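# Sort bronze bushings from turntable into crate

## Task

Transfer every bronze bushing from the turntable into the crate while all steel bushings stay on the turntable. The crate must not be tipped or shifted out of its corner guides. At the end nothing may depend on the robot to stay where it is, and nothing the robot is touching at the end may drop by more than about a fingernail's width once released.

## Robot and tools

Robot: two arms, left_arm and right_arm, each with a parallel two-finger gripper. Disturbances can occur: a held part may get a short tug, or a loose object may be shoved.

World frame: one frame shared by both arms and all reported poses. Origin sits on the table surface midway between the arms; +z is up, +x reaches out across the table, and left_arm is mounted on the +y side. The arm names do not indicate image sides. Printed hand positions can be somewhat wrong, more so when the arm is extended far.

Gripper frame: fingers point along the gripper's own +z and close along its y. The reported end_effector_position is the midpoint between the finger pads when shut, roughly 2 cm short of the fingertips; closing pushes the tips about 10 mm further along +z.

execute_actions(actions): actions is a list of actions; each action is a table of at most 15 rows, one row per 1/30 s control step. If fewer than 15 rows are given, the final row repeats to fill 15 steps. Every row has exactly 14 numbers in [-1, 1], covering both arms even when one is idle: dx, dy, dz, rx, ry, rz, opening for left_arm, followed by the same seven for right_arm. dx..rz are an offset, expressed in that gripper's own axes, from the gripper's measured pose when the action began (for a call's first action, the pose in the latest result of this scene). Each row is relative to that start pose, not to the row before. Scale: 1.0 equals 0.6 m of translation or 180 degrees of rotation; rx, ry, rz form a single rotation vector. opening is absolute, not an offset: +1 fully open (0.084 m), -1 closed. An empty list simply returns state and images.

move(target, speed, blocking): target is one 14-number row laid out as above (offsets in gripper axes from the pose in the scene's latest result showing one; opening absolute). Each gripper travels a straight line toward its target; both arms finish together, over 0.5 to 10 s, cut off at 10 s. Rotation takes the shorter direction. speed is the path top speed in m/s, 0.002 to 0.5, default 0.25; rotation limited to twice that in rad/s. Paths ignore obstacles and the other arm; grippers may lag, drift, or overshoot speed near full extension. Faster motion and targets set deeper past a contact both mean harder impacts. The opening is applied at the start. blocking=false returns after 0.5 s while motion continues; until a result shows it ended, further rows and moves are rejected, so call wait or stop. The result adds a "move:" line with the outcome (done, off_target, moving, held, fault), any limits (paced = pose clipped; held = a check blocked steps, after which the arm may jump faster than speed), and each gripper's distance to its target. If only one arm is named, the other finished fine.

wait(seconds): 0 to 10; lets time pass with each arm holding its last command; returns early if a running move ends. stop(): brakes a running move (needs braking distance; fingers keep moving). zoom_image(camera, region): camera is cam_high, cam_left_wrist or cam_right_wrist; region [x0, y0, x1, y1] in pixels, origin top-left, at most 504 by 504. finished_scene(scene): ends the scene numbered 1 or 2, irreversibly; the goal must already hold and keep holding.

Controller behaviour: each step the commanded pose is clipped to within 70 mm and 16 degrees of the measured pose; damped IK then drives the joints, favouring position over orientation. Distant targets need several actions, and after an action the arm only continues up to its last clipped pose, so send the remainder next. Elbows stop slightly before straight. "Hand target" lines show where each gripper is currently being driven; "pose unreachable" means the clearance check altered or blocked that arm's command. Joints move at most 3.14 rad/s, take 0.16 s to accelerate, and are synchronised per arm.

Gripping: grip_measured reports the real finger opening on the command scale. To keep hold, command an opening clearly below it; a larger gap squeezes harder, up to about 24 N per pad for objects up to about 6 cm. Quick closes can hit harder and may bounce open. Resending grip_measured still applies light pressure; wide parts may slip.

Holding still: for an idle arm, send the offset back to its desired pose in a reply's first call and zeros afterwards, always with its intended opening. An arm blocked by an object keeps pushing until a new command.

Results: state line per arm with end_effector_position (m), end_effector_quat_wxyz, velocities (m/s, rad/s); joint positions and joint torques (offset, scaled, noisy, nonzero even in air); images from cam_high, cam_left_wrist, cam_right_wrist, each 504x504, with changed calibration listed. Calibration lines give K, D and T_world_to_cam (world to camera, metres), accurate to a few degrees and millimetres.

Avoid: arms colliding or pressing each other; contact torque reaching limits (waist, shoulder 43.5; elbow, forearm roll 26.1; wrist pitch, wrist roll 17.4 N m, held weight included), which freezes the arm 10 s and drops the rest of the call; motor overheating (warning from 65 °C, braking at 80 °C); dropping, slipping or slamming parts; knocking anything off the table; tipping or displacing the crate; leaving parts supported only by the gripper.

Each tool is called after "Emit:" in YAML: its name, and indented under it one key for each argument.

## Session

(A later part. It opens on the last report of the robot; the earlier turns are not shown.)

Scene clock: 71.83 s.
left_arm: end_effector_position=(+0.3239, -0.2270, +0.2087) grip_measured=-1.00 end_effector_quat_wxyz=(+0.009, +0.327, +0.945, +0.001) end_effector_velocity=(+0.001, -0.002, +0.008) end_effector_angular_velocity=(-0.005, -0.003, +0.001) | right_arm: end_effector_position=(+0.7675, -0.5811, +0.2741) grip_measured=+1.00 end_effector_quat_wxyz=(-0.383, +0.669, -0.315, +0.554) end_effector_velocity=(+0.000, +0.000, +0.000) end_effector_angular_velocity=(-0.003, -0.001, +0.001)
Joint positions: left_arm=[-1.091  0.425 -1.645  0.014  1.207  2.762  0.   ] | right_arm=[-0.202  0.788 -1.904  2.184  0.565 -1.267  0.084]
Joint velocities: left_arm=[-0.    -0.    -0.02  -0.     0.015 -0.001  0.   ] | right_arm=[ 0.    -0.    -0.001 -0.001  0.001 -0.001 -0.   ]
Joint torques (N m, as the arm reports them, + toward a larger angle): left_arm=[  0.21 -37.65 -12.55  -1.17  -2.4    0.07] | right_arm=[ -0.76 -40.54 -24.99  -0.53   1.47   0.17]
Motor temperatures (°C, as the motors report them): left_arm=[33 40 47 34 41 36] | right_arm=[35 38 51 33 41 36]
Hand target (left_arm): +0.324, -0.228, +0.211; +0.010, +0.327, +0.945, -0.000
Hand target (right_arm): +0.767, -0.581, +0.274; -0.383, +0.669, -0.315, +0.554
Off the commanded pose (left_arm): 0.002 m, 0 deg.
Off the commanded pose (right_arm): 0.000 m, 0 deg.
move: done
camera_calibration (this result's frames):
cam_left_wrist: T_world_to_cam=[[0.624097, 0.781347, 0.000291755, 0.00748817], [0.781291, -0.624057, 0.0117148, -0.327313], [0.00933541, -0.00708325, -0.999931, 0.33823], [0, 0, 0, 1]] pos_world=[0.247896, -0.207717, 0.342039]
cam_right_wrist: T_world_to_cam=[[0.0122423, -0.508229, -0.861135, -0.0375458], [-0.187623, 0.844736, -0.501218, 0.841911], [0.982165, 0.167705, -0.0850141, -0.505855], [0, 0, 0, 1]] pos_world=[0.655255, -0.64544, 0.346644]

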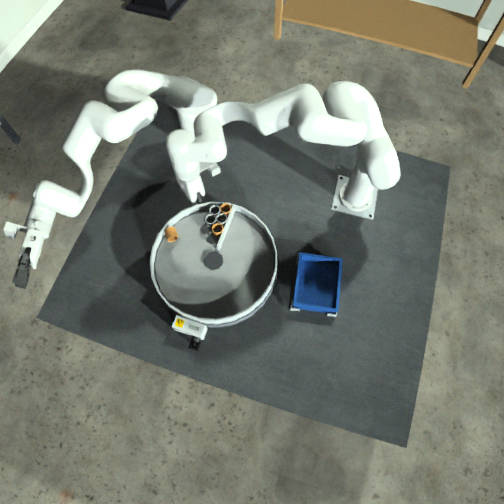

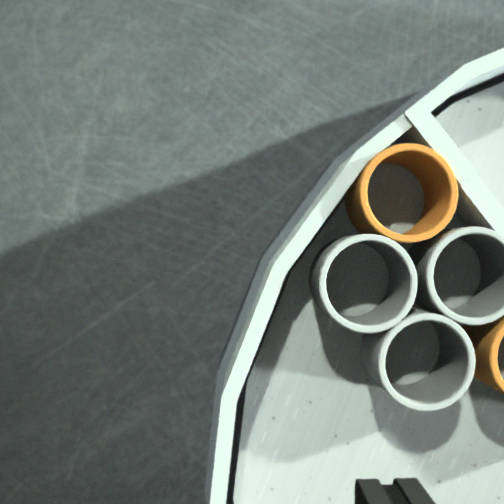

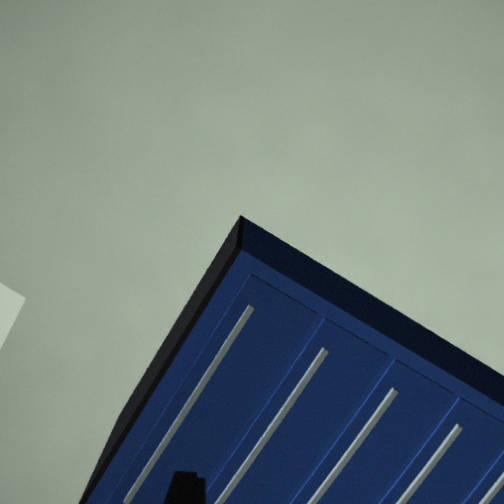

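Slipped and tipped over. Look again.

Emit:
move:
  target: [0,0,-0.08,0,0,0,0.2, 0,0,0,0,0,0,1]

Emit:
wait:
  seconds: 4

Scene clock: 78.03 s.
left_arm: end_effector_position=(+0.3229, -0.2265, +0.2558) grip_measured=+0.19 end_effector_quat_wxyz=(+0.009, +0.327, +0.945, +0.001) end_effector_velocity=(+0.000, -0.000, +0.003) end_effector_angular_velocity=(+0.001, +0.001, +0.002) | right_arm: end_effector_position=(+0.7675, -0.5811, +0.2741) grip_measured=+1.00 end_effector_quat_wxyz=(-0.383, +0.669, -0.315, +0.554) end_effector_velocity=(+0.000, +0.000, +0.000) end_effector_angular_velocity=(+0.000, -0.000, +0.000)
Joint positions: left_arm=[-1.092  0.41  -1.758  0.013  1.336  2.763  0.052] | right_arm=[-0.202  0.788 -1.904  2.184  0.565 -1.267  0.084]
Joint velocities: left_arm=[ 0.     0.002 -0.011 -0.     0.01  -0.002  0.   ] | right_arm=[-0.    -0.    -0.    -0.001  0.     0.001  0.   ]
Joint torques (N m, as the arm reports them, + toward a larger angle): left_arm=[  0.3  -37.41 -11.81  -1.18  -2.16   0.15] | right_arm=[ -0.78 -40.54 -25.02  -0.43   1.53   0.31]
Motor temperatures (°C, as the motors report them): left_arm=[33 40 48 34 41 36] | right_arm=[35 38 51 33 41 36]
Hand target (left_arm): +0.323, -0.227, +0.257; +0.009, +0.327, +0.945, +0.001
Hand target (right_arm): +0.767, -0.581, +0.274; -0.383, +0.669, -0.315, +0.554
Off the commanded pose (left_arm): 0.001 m, 0 deg.
Off the commanded pose (right_arm): 0.000 m, 0 deg.
move: done
camera_calibration (this result's frames):
cam_left_wrist: T_world_to_cam=[[0.623938, 0.781474, 0.000773888, 0.00757571], [0.781424, -0.623909, 0.0106458, -0.326554], [0.00880228, -0.00603761, -0.999943, 0.385786], [0, 0, 0, 1]] pos_world=[0.247055, -0.207331, 0.389235]
cam_right_wrist: T_world_to_cam=[[0.0122424, -0.508229, -0.861135, -0.0375458], [-0.187623, 0.844736, -0.501218, 0.841911], [0.982165, 0.167705, -0.0850139, -0.505855], [0, 0, 0, 1]] pos_world=[0.655255, -0.64544, 0.346644]

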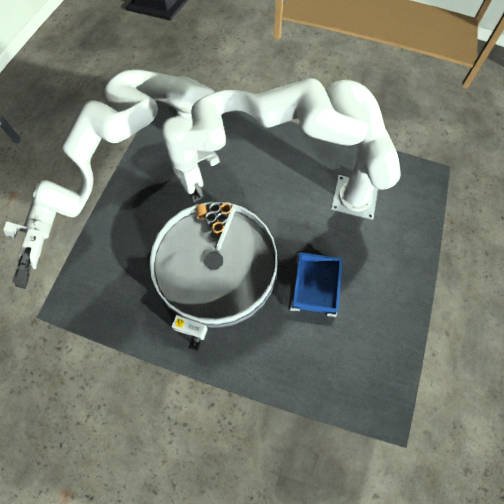

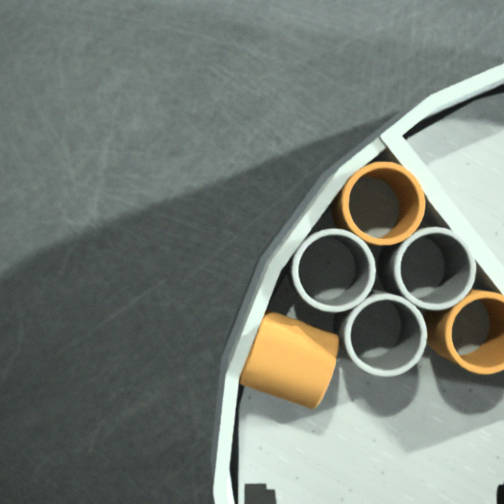

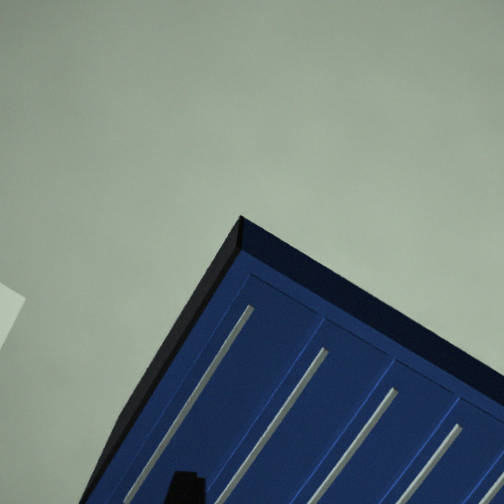

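Scene clock: 82.03 s.
left_arm: end_effector_position=(+0.3230, -0.2266, +0.2566) grip_measured=+0.19 end_effector_quat_wxyz=(+0.009, +0.327, +0.945, +0.001) end_effector_velocity=(-0.000, +0.000, -0.000) end_effector_angular_velocity=(+0.001, +0.001, -0.001) | right_arm: end_effector_position=(+0.7675, -0.5811, +0.2741) grip_measured=+1.00 end_effector_quat_wxyz=(-0.383, +0.669, -0.315, +0.554) end_effector_velocity=(+0.000, +0.000, -0.000) end_effector_angular_velocity=(-0.001, -0.000, +0.001)
Joint positions: left_arm=[-1.092  0.41  -1.76   0.013  1.337  2.763  0.052] | right_arm=[-0.202  0.788 -1.904  2.184  0.565 -1.267  0.084]
Joint velocities: left_arm=[-0.     0.     0.001 -0.    -0.     0.001 -0.   ] | right_arm=[ 0.     0.     0.    -0.001  0.001 -0.001  0.   ]
Joint torques (N m, as the arm reports them, + toward a larger angle): left_arm=[  0.62 -36.47 -12.44  -1.03  -2.01   0.09] | right_arm=[ -0.88 -40.69 -25.05  -0.26   1.49   0.27]
Motor temperatures (°C, as the motors report them): left_arm=[33 40 48 34 41 36] | right_arm=[35 38 51 33 41 36]
Hand target (left_arm): +0.323, -0.227, +0.257; +0.009, +0.327, +0.945, +0.001
Hand target (right_arm): +0.767, -0.581, +0.274; -0.383, +0.669, -0.315, +0.554
Off the commanded pose (left_arm): 0.000 m, 0 deg.
Off the commanded pose (right_arm): 0.000 m, 0 deg.
wait: 4.00 s; at rest by 0.17 s
camera_calibration (this result's frames):
cam_left_wrist: T_world_to_cam=[[0.623937, 0.781475, 0.000338093, 0.00776888], [0.781418, -0.623897, 0.0117511, -0.327035], [0.00939415, -0.00706778, -0.999931, 0.38621], [0, 0, 0, 1]] pos_world=[0.247076, -0.207378, 0.390023]
cam_right_wrist: T_world_to_cam=[[0.0122421, -0.508229, -0.861135, -0.0375457], [-0.187624, 0.844736, -0.501218, 0.841911], [0.982165, 0.167705, -0.0850144, -0.505855], [0, 0, 0, 1]] pos_world=[0.655255, -0.64544, 0.346644]

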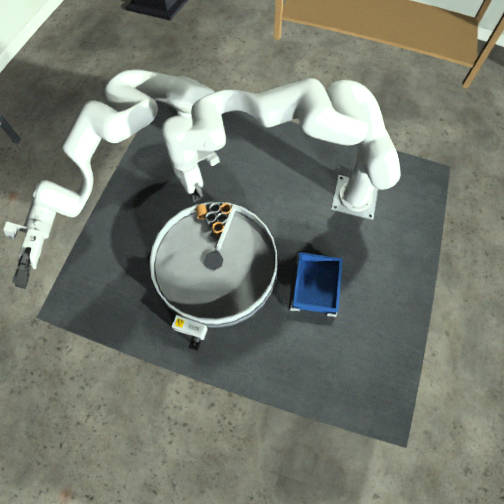

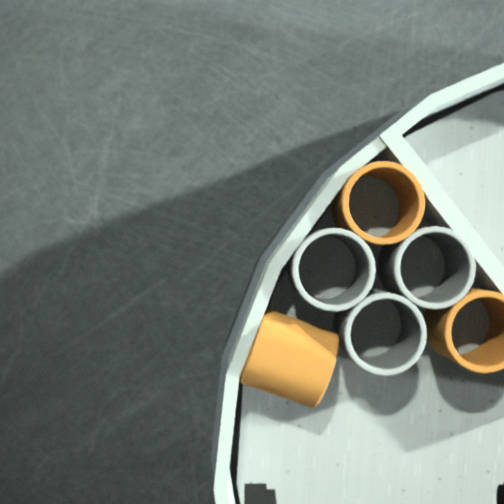

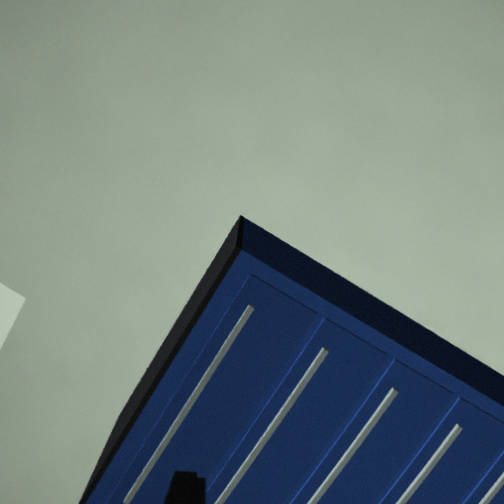

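Emit:
move:
  target: [0.032,-0.023,0.2,0,0,-0.41,0.3, 0,0,0,0,0,0,1]

Emit:
move:
  target: [0,0,0.09,0,0,0,0.3, 0,0,0,0,0,0,1]
  speed: 0.05

Emit:
execute_actions:
  actions:
    - [[0,0,0,0,0,0,-1, 0,0,0,0,0,0,1]]

Emit:
move:
  target: [0,0,-0.2,0,0,0,-1, 0,0,0,0,0,0,1]

Scene clock: 94.90 s.
left_arm: end_effector_position=(+0.3015, -0.2266, +0.1365) grip_measured=+0.29 end_effector_quat_wxyz=(+0.008, -0.305, +0.952, -0.005) end_effector_velocity=(-0.000, +0.001, -0.002) end_effector_angular_velocity=(+0.003, -0.000, +0.006) | right_arm: end_effector_position=(+0.7675, -0.5811, +0.2741) grip_measured=+1.00 end_effector_quat_wxyz=(-0.383, +0.669, -0.315, +0.554) end_effector_velocity=(-0.000, +0.000, -0.001) end_effector_angular_velocity=(-0.002, +0.000, +0.001)
Joint positions: left_arm=[-1.124  0.445 -1.463  0.016  1.005  1.44   0.056] | right_arm=[-0.202  0.788 -1.904  2.184  0.565 -1.267  0.084]
Joint velocities: left_arm=[-0.     0.001  0.003  0.002 -0.001 -0.008 -0.   ] | right_arm=[-0.     0.001  0.    -0.     0.001 -0.002  0.   ]
Joint torques (N m, as the arm reports them, + toward a larger angle): left_arm=[  0.18 -36.96 -12.34  -1.49  -2.32   0.3 ] | right_arm=[ -0.73 -40.57 -25.09  -0.51   1.48   0.1 ]
Motor temperatures (°C, as the motors report them): left_arm=[33 40 49 34 40 36] | right_arm=[35 39 51 33 41 36]
Hand target (left_arm): +0.301, -0.226, +0.136; +0.008, -0.306, +0.952, -0.005
Hand target (right_arm): +0.767, -0.581, +0.274; -0.383, +0.669, -0.315, +0.554
Off the commanded pose (left_arm): 0.001 m, 0 deg.
Off the commanded pose (right_arm): 0.000 m, 0 deg.
move: done
camera_calibration (this result's frames):
cam_left_wrist: T_world_to_cam=[[-0.575303, 0.817656, -0.0215694, 0.393984], [0.817746, 0.575541, 0.00660707, -0.0472436], [0.0178164, -0.0138372, -0.999746, 0.2622], [0, 0, 0, 1]] pos_world=[0.260622, -0.291324, 0.270944]
cam_right_wrist: T_world_to_cam=[[0.0122419, -0.508229, -0.861135, -0.0375455], [-0.187624, 0.844736, -0.501218, 0.841911], [0.982165, 0.167705, -0.0850147, -0.505855], [0, 0, 0, 1]] pos_world=[0.655255, -0.64544, 0.346644]

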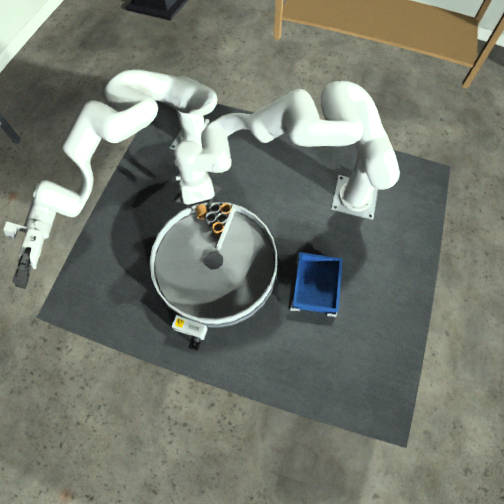

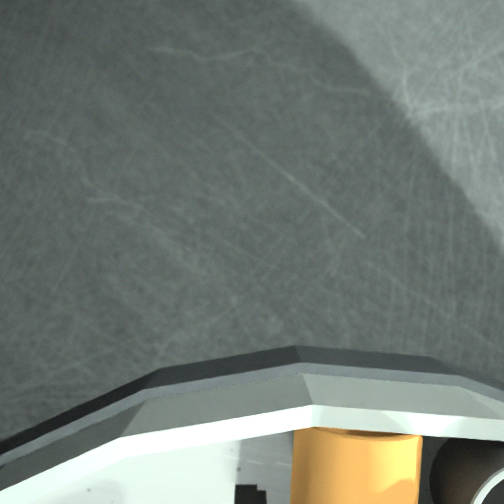

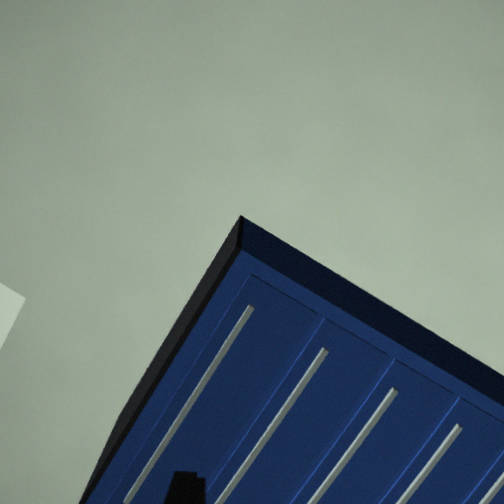

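Scene clock: 96.33 s.
left_arm: end_effector_position=(+0.3073, -0.2337, +0.0907) grip_measured=+0.28 end_effector_quat_wxyz=(+0.010, -0.306, +0.952, -0.017) end_effector_velocity=(+0.000, -0.000, -0.002) end_effector_angular_velocity=(+0.001, +0.000, +0.001) | right_arm: end_effector_position=(+0.7675, -0.5811, +0.2741) grip_measured=+1.00 end_effector_quat_wxyz=(-0.383, +0.669, -0.315, +0.554) end_effector_velocity=(-0.000, +0.000, -0.001) end_effector_angular_velocity=(-0.000, +0.002, +0.000)
Joint positions: left_arm=[-1.121  0.519 -1.432  0.018  0.876  1.438  0.056] | right_arm=[-0.202  0.788 -1.904  2.184  0.565 -1.267  0.084]
Joint velocities: left_arm=[ 0.     0.005 -0.001  0.    -0.003 -0.001  0.   ] | right_arm=[ 0.     0.001  0.    -0.001 -0.    -0.     0.   ]
Joint torques (N m, as the arm reports them, + toward a larger angle): left_arm=[ -3.87 -16.12   1.96  -1.71   5.61   0.71] | right_arm=[ -0.52 -40.72 -25.12  -0.3    1.46   0.12]
Motor temperatures (°C, as the motors report them): left_arm=[33 40 49 34 40 36] | right_arm=[35 39 51 33 41 36]
Hand target (left_arm): +0.302, -0.227, +0.083; +0.008, -0.305, +0.952, -0.005
Hand target (right_arm): +0.767, -0.581, +0.274; -0.383, +0.669, -0.315, +0.554
Off the commanded pose (left_arm): 0.012 m, 1 deg.
Off the commanded pose (right_arm): 0.000 m, 0 deg.
move: off_target (left_arm)
camera_calibration (this result's frames):
cam_left_wrist: T_world_to_cam=[[-0.575912, 0.816279, -0.04488, 0.404088], [0.816983, 0.576645, 0.00431095, -0.046856], [0.0293988, -0.0341835, -0.998983, 0.207824], [0, 0, 0, 1]] pos_world=[0.26489, -0.295725, 0.22595]
cam_right_wrist: T_world_to_cam=[[0.0122418, -0.508229, -0.861135, -0.0375455], [-0.187624, 0.844736, -0.501218, 0.841911], [0.982165, 0.167705, -0.0850147, -0.505855], [0, 0, 0, 1]] pos_world=[0.655255, -0.64544, 0.346644]

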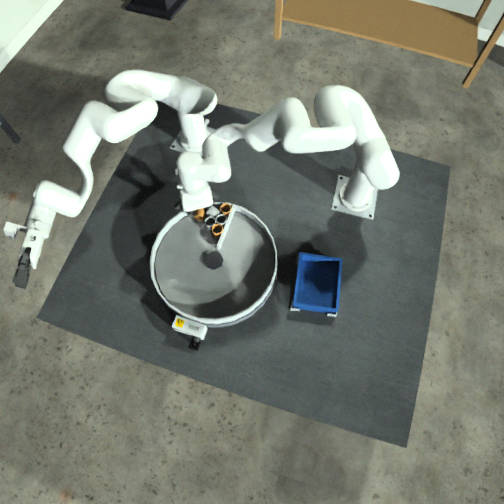

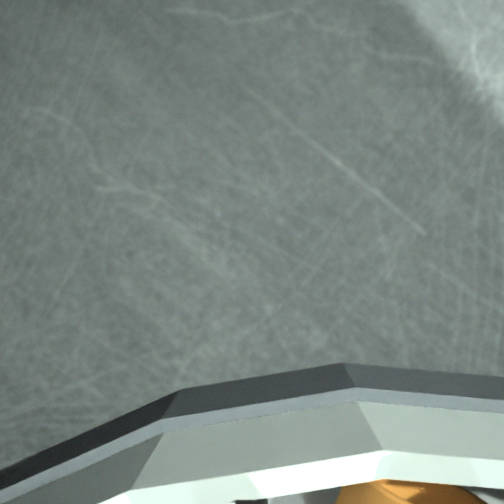

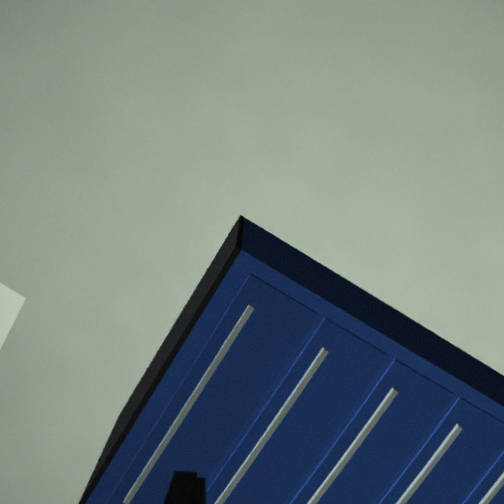

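Scene clock: 96.83 s.
left_arm: end_effector_position=(+0.3055, -0.2327, +0.0879) grip_measured=-0.15 end_effector_quat_wxyz=(+0.009, -0.305, +0.952, -0.014) end_effector_velocity=(+0.003, -0.001, +0.007) end_effector_angular_velocity=(-0.009, -0.006, +0.004) | right_arm: end_effector_position=(+0.7675, -0.5811, +0.2741) grip_measured=+1.00 end_effector_quat_wxyz=(-0.383, +0.669, -0.315, +0.554) end_effector_velocity=(-0.000, +0.000, -0.001) end_effector_angular_velocity=(+0.001, +0.000, +0.002)
Joint positions: left_arm=[-1.122  0.522 -1.43   0.017  0.877  1.439  0.038] | right_arm=[-0.202  0.788 -1.904  2.184  0.565 -1.267  0.084]
Joint velocities: left_arm=[ 0.004 -0.01  -0.004  0.001  0.003 -0.    -0.   ] | right_arm=[-0.     0.001  0.001 -0.001  0.002  0.001  0.   ]
Joint torques (N m, as the arm reports them, + toward a larger angle): left_arm=[  3.7  -36.04  -7.66  -0.22   1.46   0.25] | right_arm=[ -0.74 -40.74 -25.09  -0.28   1.56   0.15]
Motor temperatures (°C, as the motors report them): left_arm=[33 40 48 34 40 36] | right_arm=[35 39 51 33 41 36]
Hand target (left_arm): +0.307, -0.234, +0.091; +0.010, -0.306, +0.952, -0.017
Hand target (right_arm): +0.767, -0.581, +0.274; -0.383, +0.669, -0.315, +0.554
Off the commanded pose (left_arm): 0.003 m, 0 deg.
Off the commanded pose (right_arm): 0.000 m, 0 deg.
camera_calibration (this result's frames):
cam_left_wrist: T_world_to_cam=[[-0.575018, 0.817223, -0.0387484, 0.401559], [0.81773, 0.575584, 0.00442054, -0.0464388], [0.0259156, -0.0291439, -0.999239, 0.207328], [0, 0, 0, 1]] pos_world=[0.263505, -0.295391, 0.222936]
cam_right_wrist: T_world_to_cam=[[0.0122416, -0.508229, -0.861135, -0.0375455], [-0.187624, 0.844736, -0.501218, 0.841911], [0.982165, 0.167705, -0.0850149, -0.505855], [0, 0, 0, 1]] pos_world=[0.655255, -0.64544, 0.346644]

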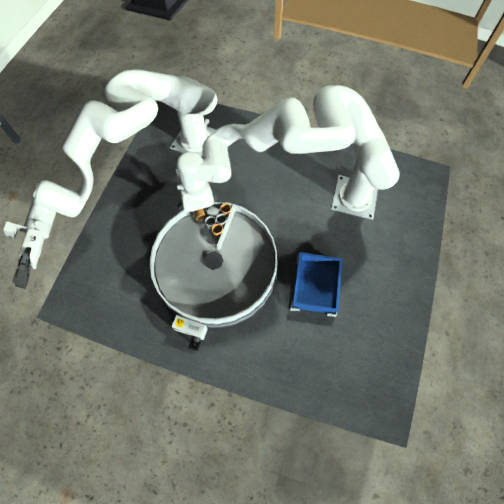

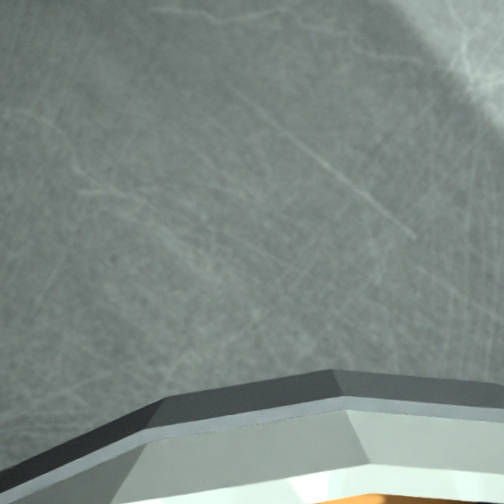

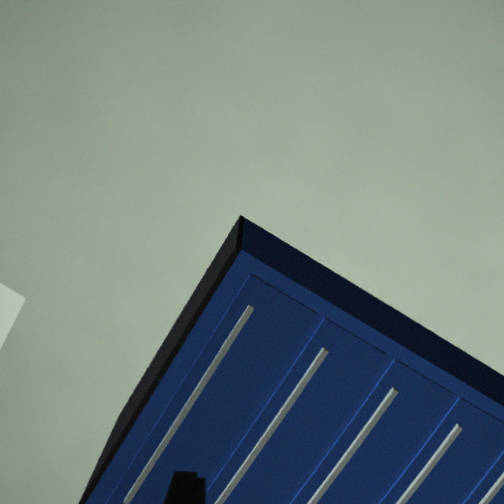

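Scene clock: 97.80 s.
left_arm: end_effector_position=(+0.3023, -0.2295, +0.2062) grip_measured=-0.15 end_effector_quat_wxyz=(+0.009, -0.306, +0.952, -0.012) end_effector_velocity=(+0.001, -0.003, +0.010) end_effector_angular_velocity=(-0.013, -0.007, -0.001) | right_arm: end_effector_position=(+0.7675, -0.5811, +0.2741) grip_measured=+1.00 end_effector_quat_wxyz=(-0.383, +0.669, -0.315, +0.554) end_effector_velocity=(-0.000, -0.000, +0.000) end_effector_angular_velocity=(+0.000, +0.000, -0.000)
Joint positions: left_arm=[-1.125  0.381 -1.57   0.014  1.161  1.44   0.038] | right_arm=[-0.202  0.788 -1.904  2.184  0.565 -1.267  0.084]
Joint velocities: left_arm=[-0.001 -0.006 -0.019 -0.     0.01  -0.     0.   ] | right_arm=[-0.    -0.001  0.001 -0.    -0.     0.    -0.   ]
Joint torques (N m, as the arm reports them, + toward a larger angle): left_arm=[  0.18 -37.12 -12.58  -1.18  -2.61   0.08] | right_arm=[ -0.57 -40.47 -25.18  -0.38   1.59   0.28]
Motor temperatures (°C, as the motors report them): left_arm=[33 40 48 34 40 36] | right_arm=[35 39 51 33 41 36]
Hand target (left_arm): +0.302, -0.230, +0.208; +0.009, -0.305, +0.952, -0.014
Hand target (right_arm): +0.767, -0.581, +0.274; -0.383, +0.669, -0.315, +0.554
Off the commanded pose (left_arm): 0.002 m, 0 deg.
Off the commanded pose (right_arm): 0.000 m, 0 deg.
move: done
camera_calibration (this result's frames):
cam_left_wrist: T_world_to_cam=[[-0.575413, 0.817061, -0.0361964, 0.40117], [0.817483, 0.575931, 0.00496913, -0.0461682], [0.0249067, -0.0267307, -0.999332, 0.326636], [0, 0, 0, 1]] pos_world=[0.260445, -0.29246, 0.341168]
cam_right_wrist: T_world_to_cam=[[0.0122415, -0.508229, -0.861135, -0.0375455], [-0.187624, 0.844736, -0.501218, 0.841911], [0.982165, 0.167705, -0.0850149, -0.505855], [0, 0, 0, 1]] pos_world=[0.655255, -0.64544, 0.346644]

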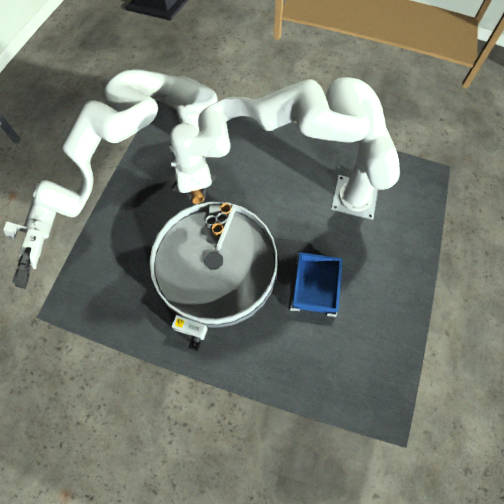

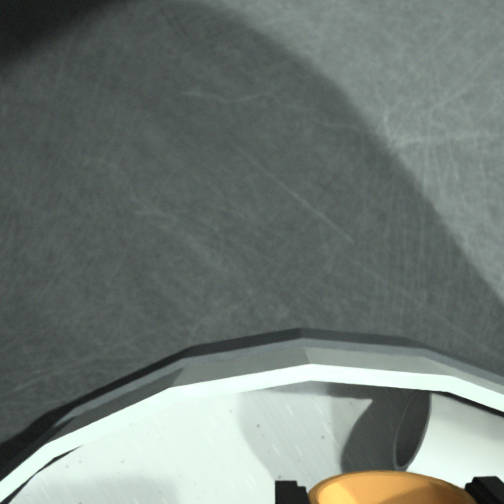

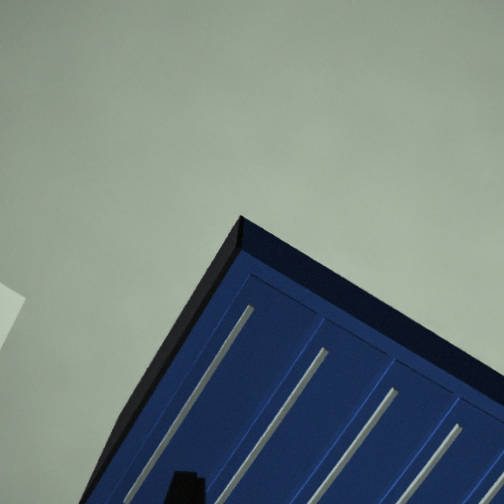

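Emit:
move:
  target: [-0.65,0.52,0,0,0,0,-1, 0,0,0,0,0,0,1]

Scene clock: 104.33 s.
left_arm: end_effector_position=(+0.4378, +0.2503, +0.2001) grip_measured=-0.15 end_effector_quat_wxyz=(+0.009, -0.305, +0.952, -0.012) end_effector_velocity=(+0.001, +0.002, +0.000) end_effector_angular_velocity=(-0.001, -0.002, +0.001) | right_arm: end_effector_position=(+0.7675, -0.5811, +0.2741) grip_measured=+1.00 end_effector_quat_wxyz=(-0.383, +0.669, -0.315, +0.554) end_effector_velocity=(-0.000, -0.000, -0.001) end_effector_angular_velocity=(-0.000, +0.001, -0.000)
Joint positions: left_arm=[-0.123 -0.182 -0.857 -0.018  1.014  2.458  0.038] | right_arm=[-0.202  0.788 -1.904  2.184  0.565 -1.267  0.084]
Joint velocities: left_arm=[ 0.006  0.002 -0.003 -0.001 -0.     0.005 -0.   ] | right_arm=[-0.     0.001  0.    -0.001 -0.001  0.    -0.   ]
Joint torques (N m, as the arm reports them, + toward a larger angle): left_arm=[  0.5  -21.63 -12.31  -1.57  -2.47   0.02] | right_arm=[ -0.75 -40.64 -24.92  -0.15   1.62   0.24]
Motor temperatures (°C, as the motors report them): left_arm=[33 40 49 34 40 36] | right_arm=[35 39 52 33 41 36]
Hand target (left_arm): +0.438, +0.251, +0.200; +0.009, -0.305, +0.952, -0.012
Hand target (right_arm): +0.767, -0.581, +0.274; -0.383, +0.669, -0.315, +0.554
Off the commanded pose (left_arm): 0.001 m, 0 deg.
Off the commanded pose (right_arm): 0.000 m, 0 deg.
move: done
camera_calibration (this result's frames):
cam_left_wrist: T_world_to_cam=[[-0.574759, 0.817588, -0.0346775, 0.0862107], [0.817971, 0.575238, 0.00496241, -0.43333], [0.024005, -0.025513, -0.999386, 0.330076], [0, 0, 0, 1]] pos_world=[0.396078, 0.187205, 0.335014]
cam_right_wrist: T_world_to_cam=[[0.0122415, -0.508229, -0.861135, -0.0375454], [-0.187623, 0.844736, -0.501217, 0.841911], [0.982165, 0.167705, -0.0850149, -0.505855], [0, 0, 0, 1]] pos_world=[0.655255, -0.64544, 0.346644]

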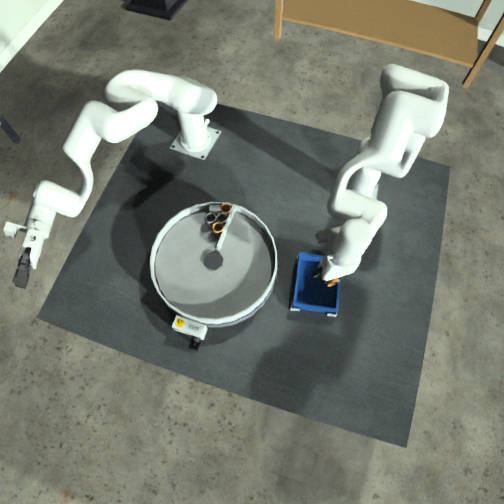

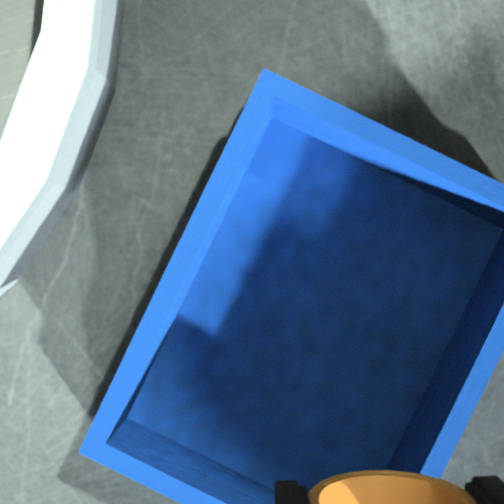

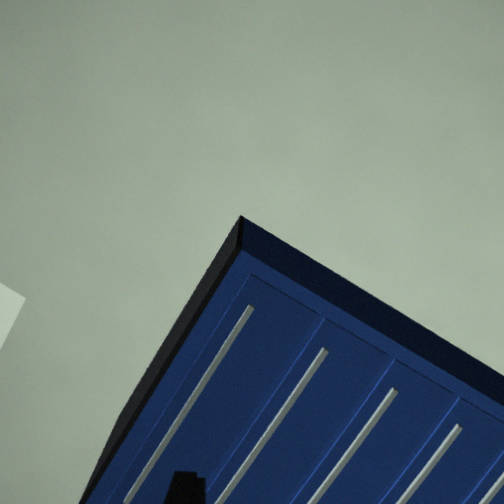

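Emit:
move:
  target: [0.05,-0.02,0.21,0,0,0,-1, 0,0,0,0,0,0,1]

Emit:
execute_actions:
  actions:
    - [[0,0,0,0,0,0,0.2, 0,0,0,0,0,0,1]]

Emit:
move:
  target: [0,0,-0.24,0,0,0,0.2, 0,0,0,0,0,0,1]

Emit:
move:
  target: [0.5,-0.53,0,0,0,0.7,0.2, 0,0,0,0,0,0,1]

Scene clock: 114.37 s.
left_arm: end_effector_position=(+0.4240, +0.2207, +0.0748) grip_measured=-0.15 end_effector_quat_wxyz=(+0.009, -0.305, +0.952, -0.012) end_effector_velocity=(-0.002, -0.001, -0.003) end_effector_angular_velocity=(+0.001, +0.005, -0.001) | right_arm: end_effector_position=(+0.7675, -0.5811, +0.2741) grip_measured=+1.00 end_effector_quat_wxyz=(-0.383, +0.669, -0.315, +0.554) end_effector_velocity=(+0.000, +0.000, +0.000) end_effector_angular_velocity=(-0.002, -0.001, +0.001)
Joint positions: left_arm=[-0.201  0.011 -0.657 -0.023  0.619  2.39   0.038] | right_arm=[-0.202  0.788 -1.904  2.184  0.565 -1.267  0.084]
Joint velocities: left_arm=[-0.002  0.007  0.003  0.    -0.004 -0.002  0.   ] | right_arm=[-0.     0.    -0.    -0.001  0.001 -0.002 -0.   ]
Joint torques (N m, as the arm reports them, + toward a larger angle): left_arm=[  0.45 -24.03 -10.51  -1.49  -2.09   0.22] | right_arm=[ -0.76 -40.73 -25.19  -0.36   1.62   0.18]
Motor temperatures (°C, as the motors report them): left_arm=[33 39 49 34 40 36] | right_arm=[35 39 52 33 41 36]
Hand target (left_arm): +0.424, +0.221, +0.074; +0.009, -0.305, +0.952, -0.012
Hand target (right_arm): +0.767, -0.581, +0.274; -0.383, +0.669, -0.315, +0.554
Off the commanded pose (left_arm): 0.001 m, 0 deg.
Off the commanded pose (right_arm): 0.000 m, 0 deg.
move: done
camera_calibration (this result's frames):
cam_left_wrist: T_world_to_cam=[[-0.574443, 0.817759, -0.0358522, 0.0979916], [0.818161, 0.574964, 0.00545147, -0.404376], [0.0250717, -0.0262013, -0.999342, 0.204106], [0, 0, 0, 1]] pos_world=[0.382018, 0.157716, 0.20969]
cam_right_wrist: T_world_to_cam=[[0.0122415, -0.508229, -0.861135, -0.0375454], [-0.187623, 0.844736, -0.501217, 0.841911], [0.982165, 0.167705, -0.0850149, -0.505855], [0, 0, 0, 1]] pos_world=[0.655255, -0.64544, 0.346644]

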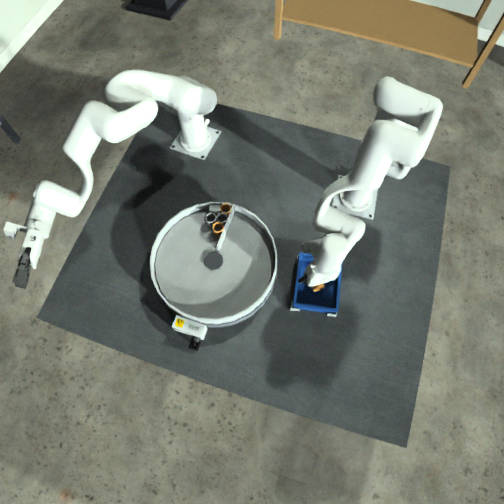

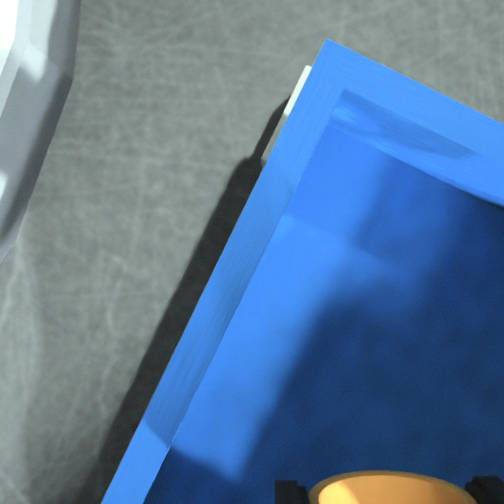

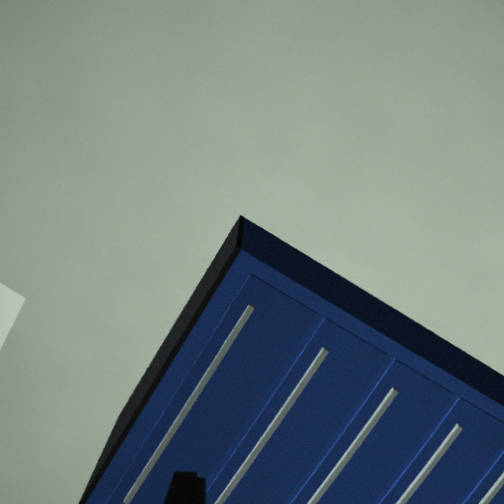

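Scene clock: 114.87 s.
left_arm: end_effector_position=(+0.4240, +0.2207, +0.0748) grip_measured=+0.19 end_effector_quat_wxyz=(+0.009, -0.305, +0.952, -0.012) end_effector_velocity=(-0.000, -0.000, -0.000) end_effector_angular_velocity=(+0.000, +0.001, -0.001) | right_arm: end_effector_position=(+0.7675, -0.5811, +0.2741) grip_measured=+1.00 end_effector_quat_wxyz=(-0.383, +0.669, -0.315, +0.554) end_effector_velocity=(+0.000, -0.000, +0.002) end_effector_angular_velocity=(+0.000, -0.004, -0.001)
Joint positions: left_arm=[-0.201  0.011 -0.657 -0.023  0.619  2.39   0.052] | right_arm=[-0.202  0.788 -1.904  2.184  0.565 -1.267  0.084]
Joint velocities: left_arm=[-0.     0.     0.    -0.     0.001  0.001  0.   ] | right_arm=[-0.    -0.002 -0.001  0.002  0.    -0.001  0.   ]
Joint torques (N m, as the arm reports them, + toward a larger angle): left_arm=[  0.64 -23.54 -10.34  -1.51  -2.18   0.21] | right_arm=[ -0.36 -40.38 -24.95  -0.46   1.46   0.21]
Motor temperatures (°C, as the motors report them): left_arm=[33 39 49 34 40 36] | right_arm=[35 39 52 33 41 36]
Hand target (left_arm): +0.424, +0.221, +0.075; +0.009, -0.305, +0.952, -0.012
Hand target (right_arm): +0.767, -0.581, +0.274; -0.383, +0.669, -0.315, +0.554
Off the commanded pose (left_arm): 0.000 m, 0 deg.
Off the commanded pose (right_arm): 0.000 m, 0 deg.
camera_calibration (this result's frames):
cam_left_wrist: T_world_to_cam=[[-0.574444, 0.817755, -0.0359303, 0.098021], [0.818156, 0.574969, 0.00553377, -0.404407], [0.0251841, -0.0262178, -0.999339, 0.204102], [0, 0, 0, 1]] pos_world=[0.382036, 0.157716, 0.209727]
cam_right_wrist: T_world_to_cam=[[0.0122414, -0.508229, -0.861135, -0.0375452], [-0.187623, 0.844736, -0.501217, 0.841911], [0.982165, 0.167705, -0.0850148, -0.505855], [0, 0, 0, 1]] pos_world=[0.655255, -0.64544, 0.346644]

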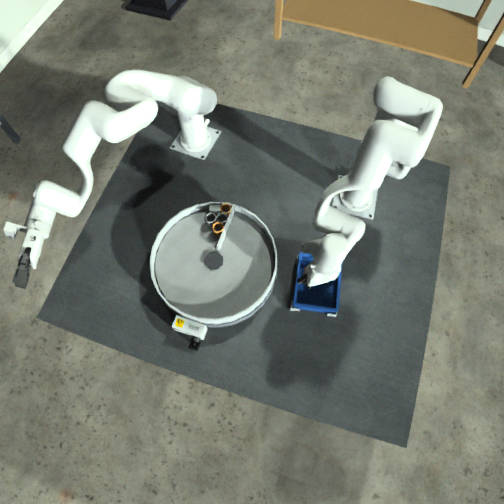

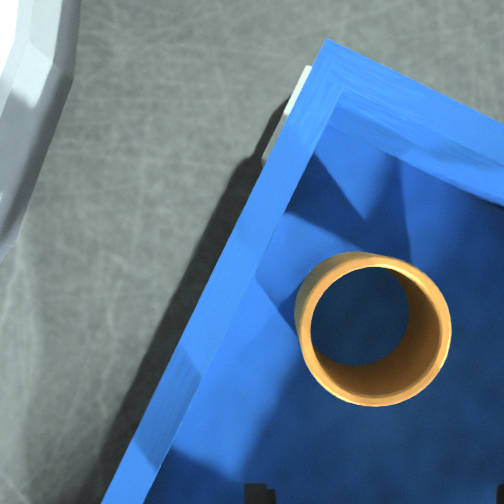

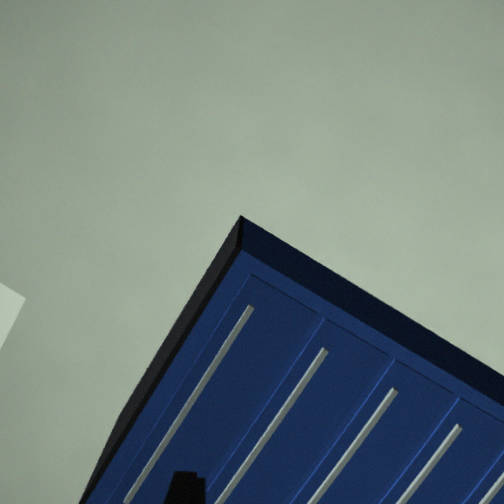

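Scene clock: 115.97 s.
left_arm: end_effector_position=(+0.4198, +0.2236, +0.2178) grip_measured=+0.19 end_effector_quat_wxyz=(+0.009, -0.305, +0.952, -0.012) end_effector_velocity=(+0.002, -0.001, +0.006) end_effector_angular_velocity=(-0.001, -0.007, -0.000) | right_arm: end_effector_position=(+0.7675, -0.5811, +0.2741) grip_measured=+1.00 end_effector_quat_wxyz=(-0.383, +0.669, -0.315, +0.554) end_effector_velocity=(-0.000, -0.000, -0.001) end_effector_angular_velocity=(-0.001, +0.001, -0.001)
Joint positions: left_arm=[-0.193 -0.253 -0.84  -0.015  1.067  2.386  0.052] | right_arm=[-0.202  0.788 -1.904  2.184  0.565 -1.267  0.084]
Joint velocities: left_arm=[-0.001 -0.005 -0.012 -0.     0.009 -0.001 -0.   ] | right_arm=[-0.     0.     0.     0.001 -0.001 -0.001 -0.   ]
Joint torques (N m, as the arm reports them, + toward a larger angle): left_arm=[ -0.08 -19.25 -11.99  -0.86  -2.35   0.28] | right_arm=[ -0.7  -40.48 -25.05  -0.27   1.55   0.17]
Motor temperatures (°C, as the motors report them): left_arm=[33 39 49 34 40 36] | right_arm=[35 39 52 33 41 36]
Hand target (left_arm): +0.420, +0.224, +0.219; +0.009, -0.305, +0.952, -0.012
Hand target (right_arm): +0.767, -0.581, +0.274; -0.383, +0.669, -0.315, +0.554
Off the commanded pose (left_arm): 0.001 m, 0 deg.
Off the commanded pose (right_arm): 0.000 m, 0 deg.
move: done
camera_calibration (this result's frames):
cam_left_wrist: T_world_to_cam=[[-0.574936, 0.817471, -0.0344827, 0.0983377], [0.817854, 0.575406, 0.00474381, -0.403231], [0.0237195, -0.0254744, -0.999394, 0.34763], [0, 0, 0, 1]] pos_world=[0.378077, 0.160489, 0.352723]
cam_right_wrist: T_world_to_cam=[[0.0122414, -0.508229, -0.861135, -0.0375451], [-0.187623, 0.844736, -0.501217, 0.841911], [0.982165, 0.167705, -0.0850148, -0.505855], [0, 0, 0, 1]] pos_world=[0.655255, -0.64544, 0.346644]

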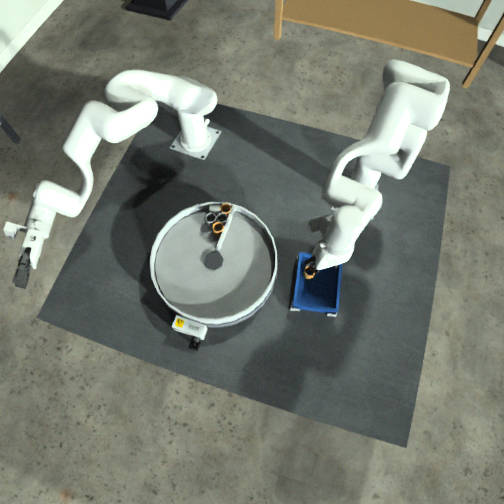

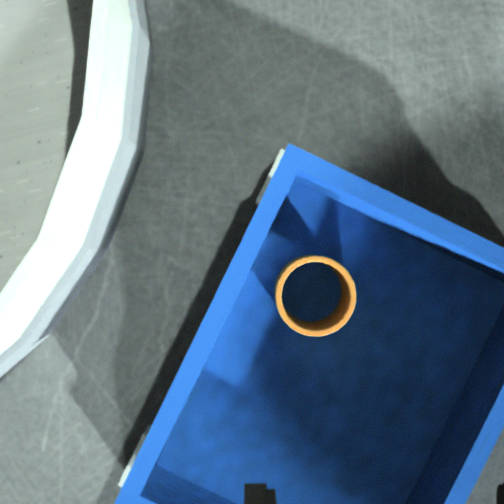

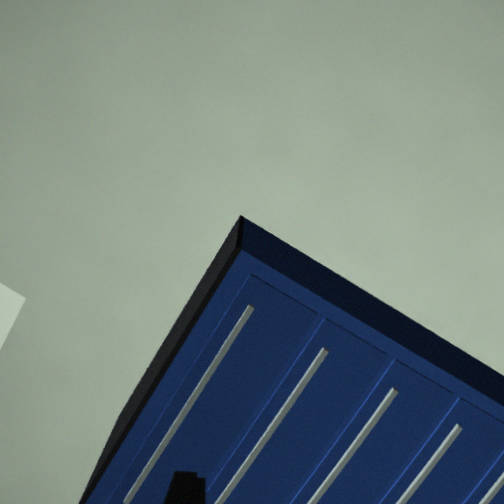

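Scene clock: 120.83 s.
left_arm: end_effector_position=(+0.3607, -0.2089, +0.2250) grip_measured=+0.19 end_effector_quat_wxyz=(+0.015, +0.709, +0.705, +0.002) end_effector_velocity=(-0.000, -0.001, -0.000) end_effector_angular_velocity=(+0.004, +0.003, -0.006) | right_arm: end_effector_position=(+0.7675, -0.5811, +0.2741) grip_measured=+1.00 end_effector_quat_wxyz=(-0.383, +0.669, -0.315, +0.554) end_effector_velocity=(+0.000, -0.000, +0.000) end_effector_angular_velocity=(+0.003, -0.000, -0.001)
Joint positions: left_arm=[-1.022  0.421 -1.682  0.011  1.232  3.744  0.052] | right_arm=[-0.202  0.788 -1.904  2.184  0.565 -1.267  0.084]
Joint velocities: left_arm=[-0.001  0.007 -0.011 -0.     0.009  0.005 -0.   ] | right_arm=[ 0.    -0.    -0.     0.002 -0.001  0.001  0.   ]
Joint torques (N m, as the arm reports them, + toward a larger angle): left_arm=[  0.24 -37.76 -12.61  -1.17  -2.35   0.22] | right_arm=[ -0.44 -40.36 -24.93  -0.42   1.51   0.15]
Motor temperatures (°C, as the motors report them): left_arm=[33 39 49 34 40 36] | right_arm=[35 39 52 33 41 36]
Hand target (left_arm): +0.361, -0.209, +0.225; +0.015, +0.710, +0.704, +0.002
Hand target (right_arm): +0.767, -0.581, +0.274; -0.383, +0.669, -0.315, +0.554
Off the commanded pose (left_arm): 0.002 m, 0 deg.
Off the commanded pose (right_arm): 0.000 m, 0 deg.
move: done
camera_calibration (this result's frames):
cam_left_wrist: T_world_to_cam=[[0.999744, -0.0139914, 0.0177819, -0.335257], [-0.0142192, -0.999818, 0.0127536, -0.136791], [0.0176002, -0.0130032, -0.999761, 0.350137], [0, 0, 0, 1]] pos_world=[0.327063, -0.136904, 0.357759]
cam_right_wrist: T_world_to_cam=[[0.0122414, -0.508228, -0.861135, -0.0375451], [-0.187623, 0.844736, -0.501217, 0.841911], [0.982165, 0.167705, -0.0850148, -0.505855], [0, 0, 0, 1]] pos_world=[0.655255, -0.64544, 0.346644]

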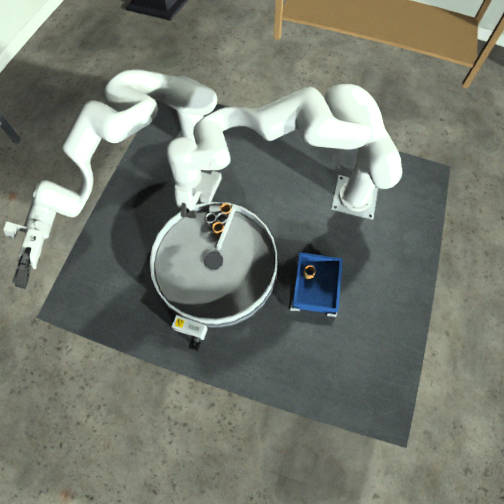

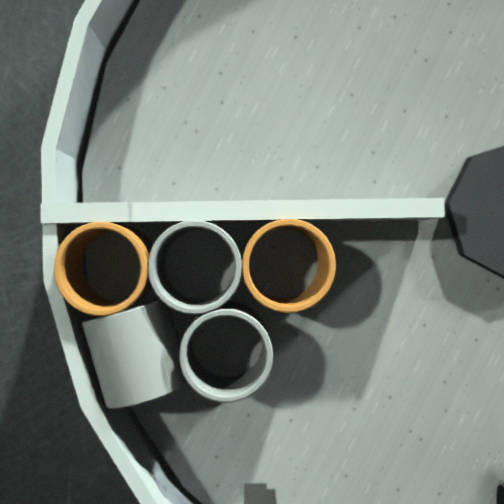

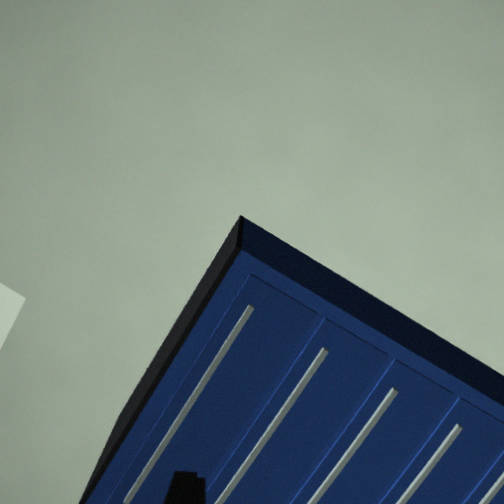

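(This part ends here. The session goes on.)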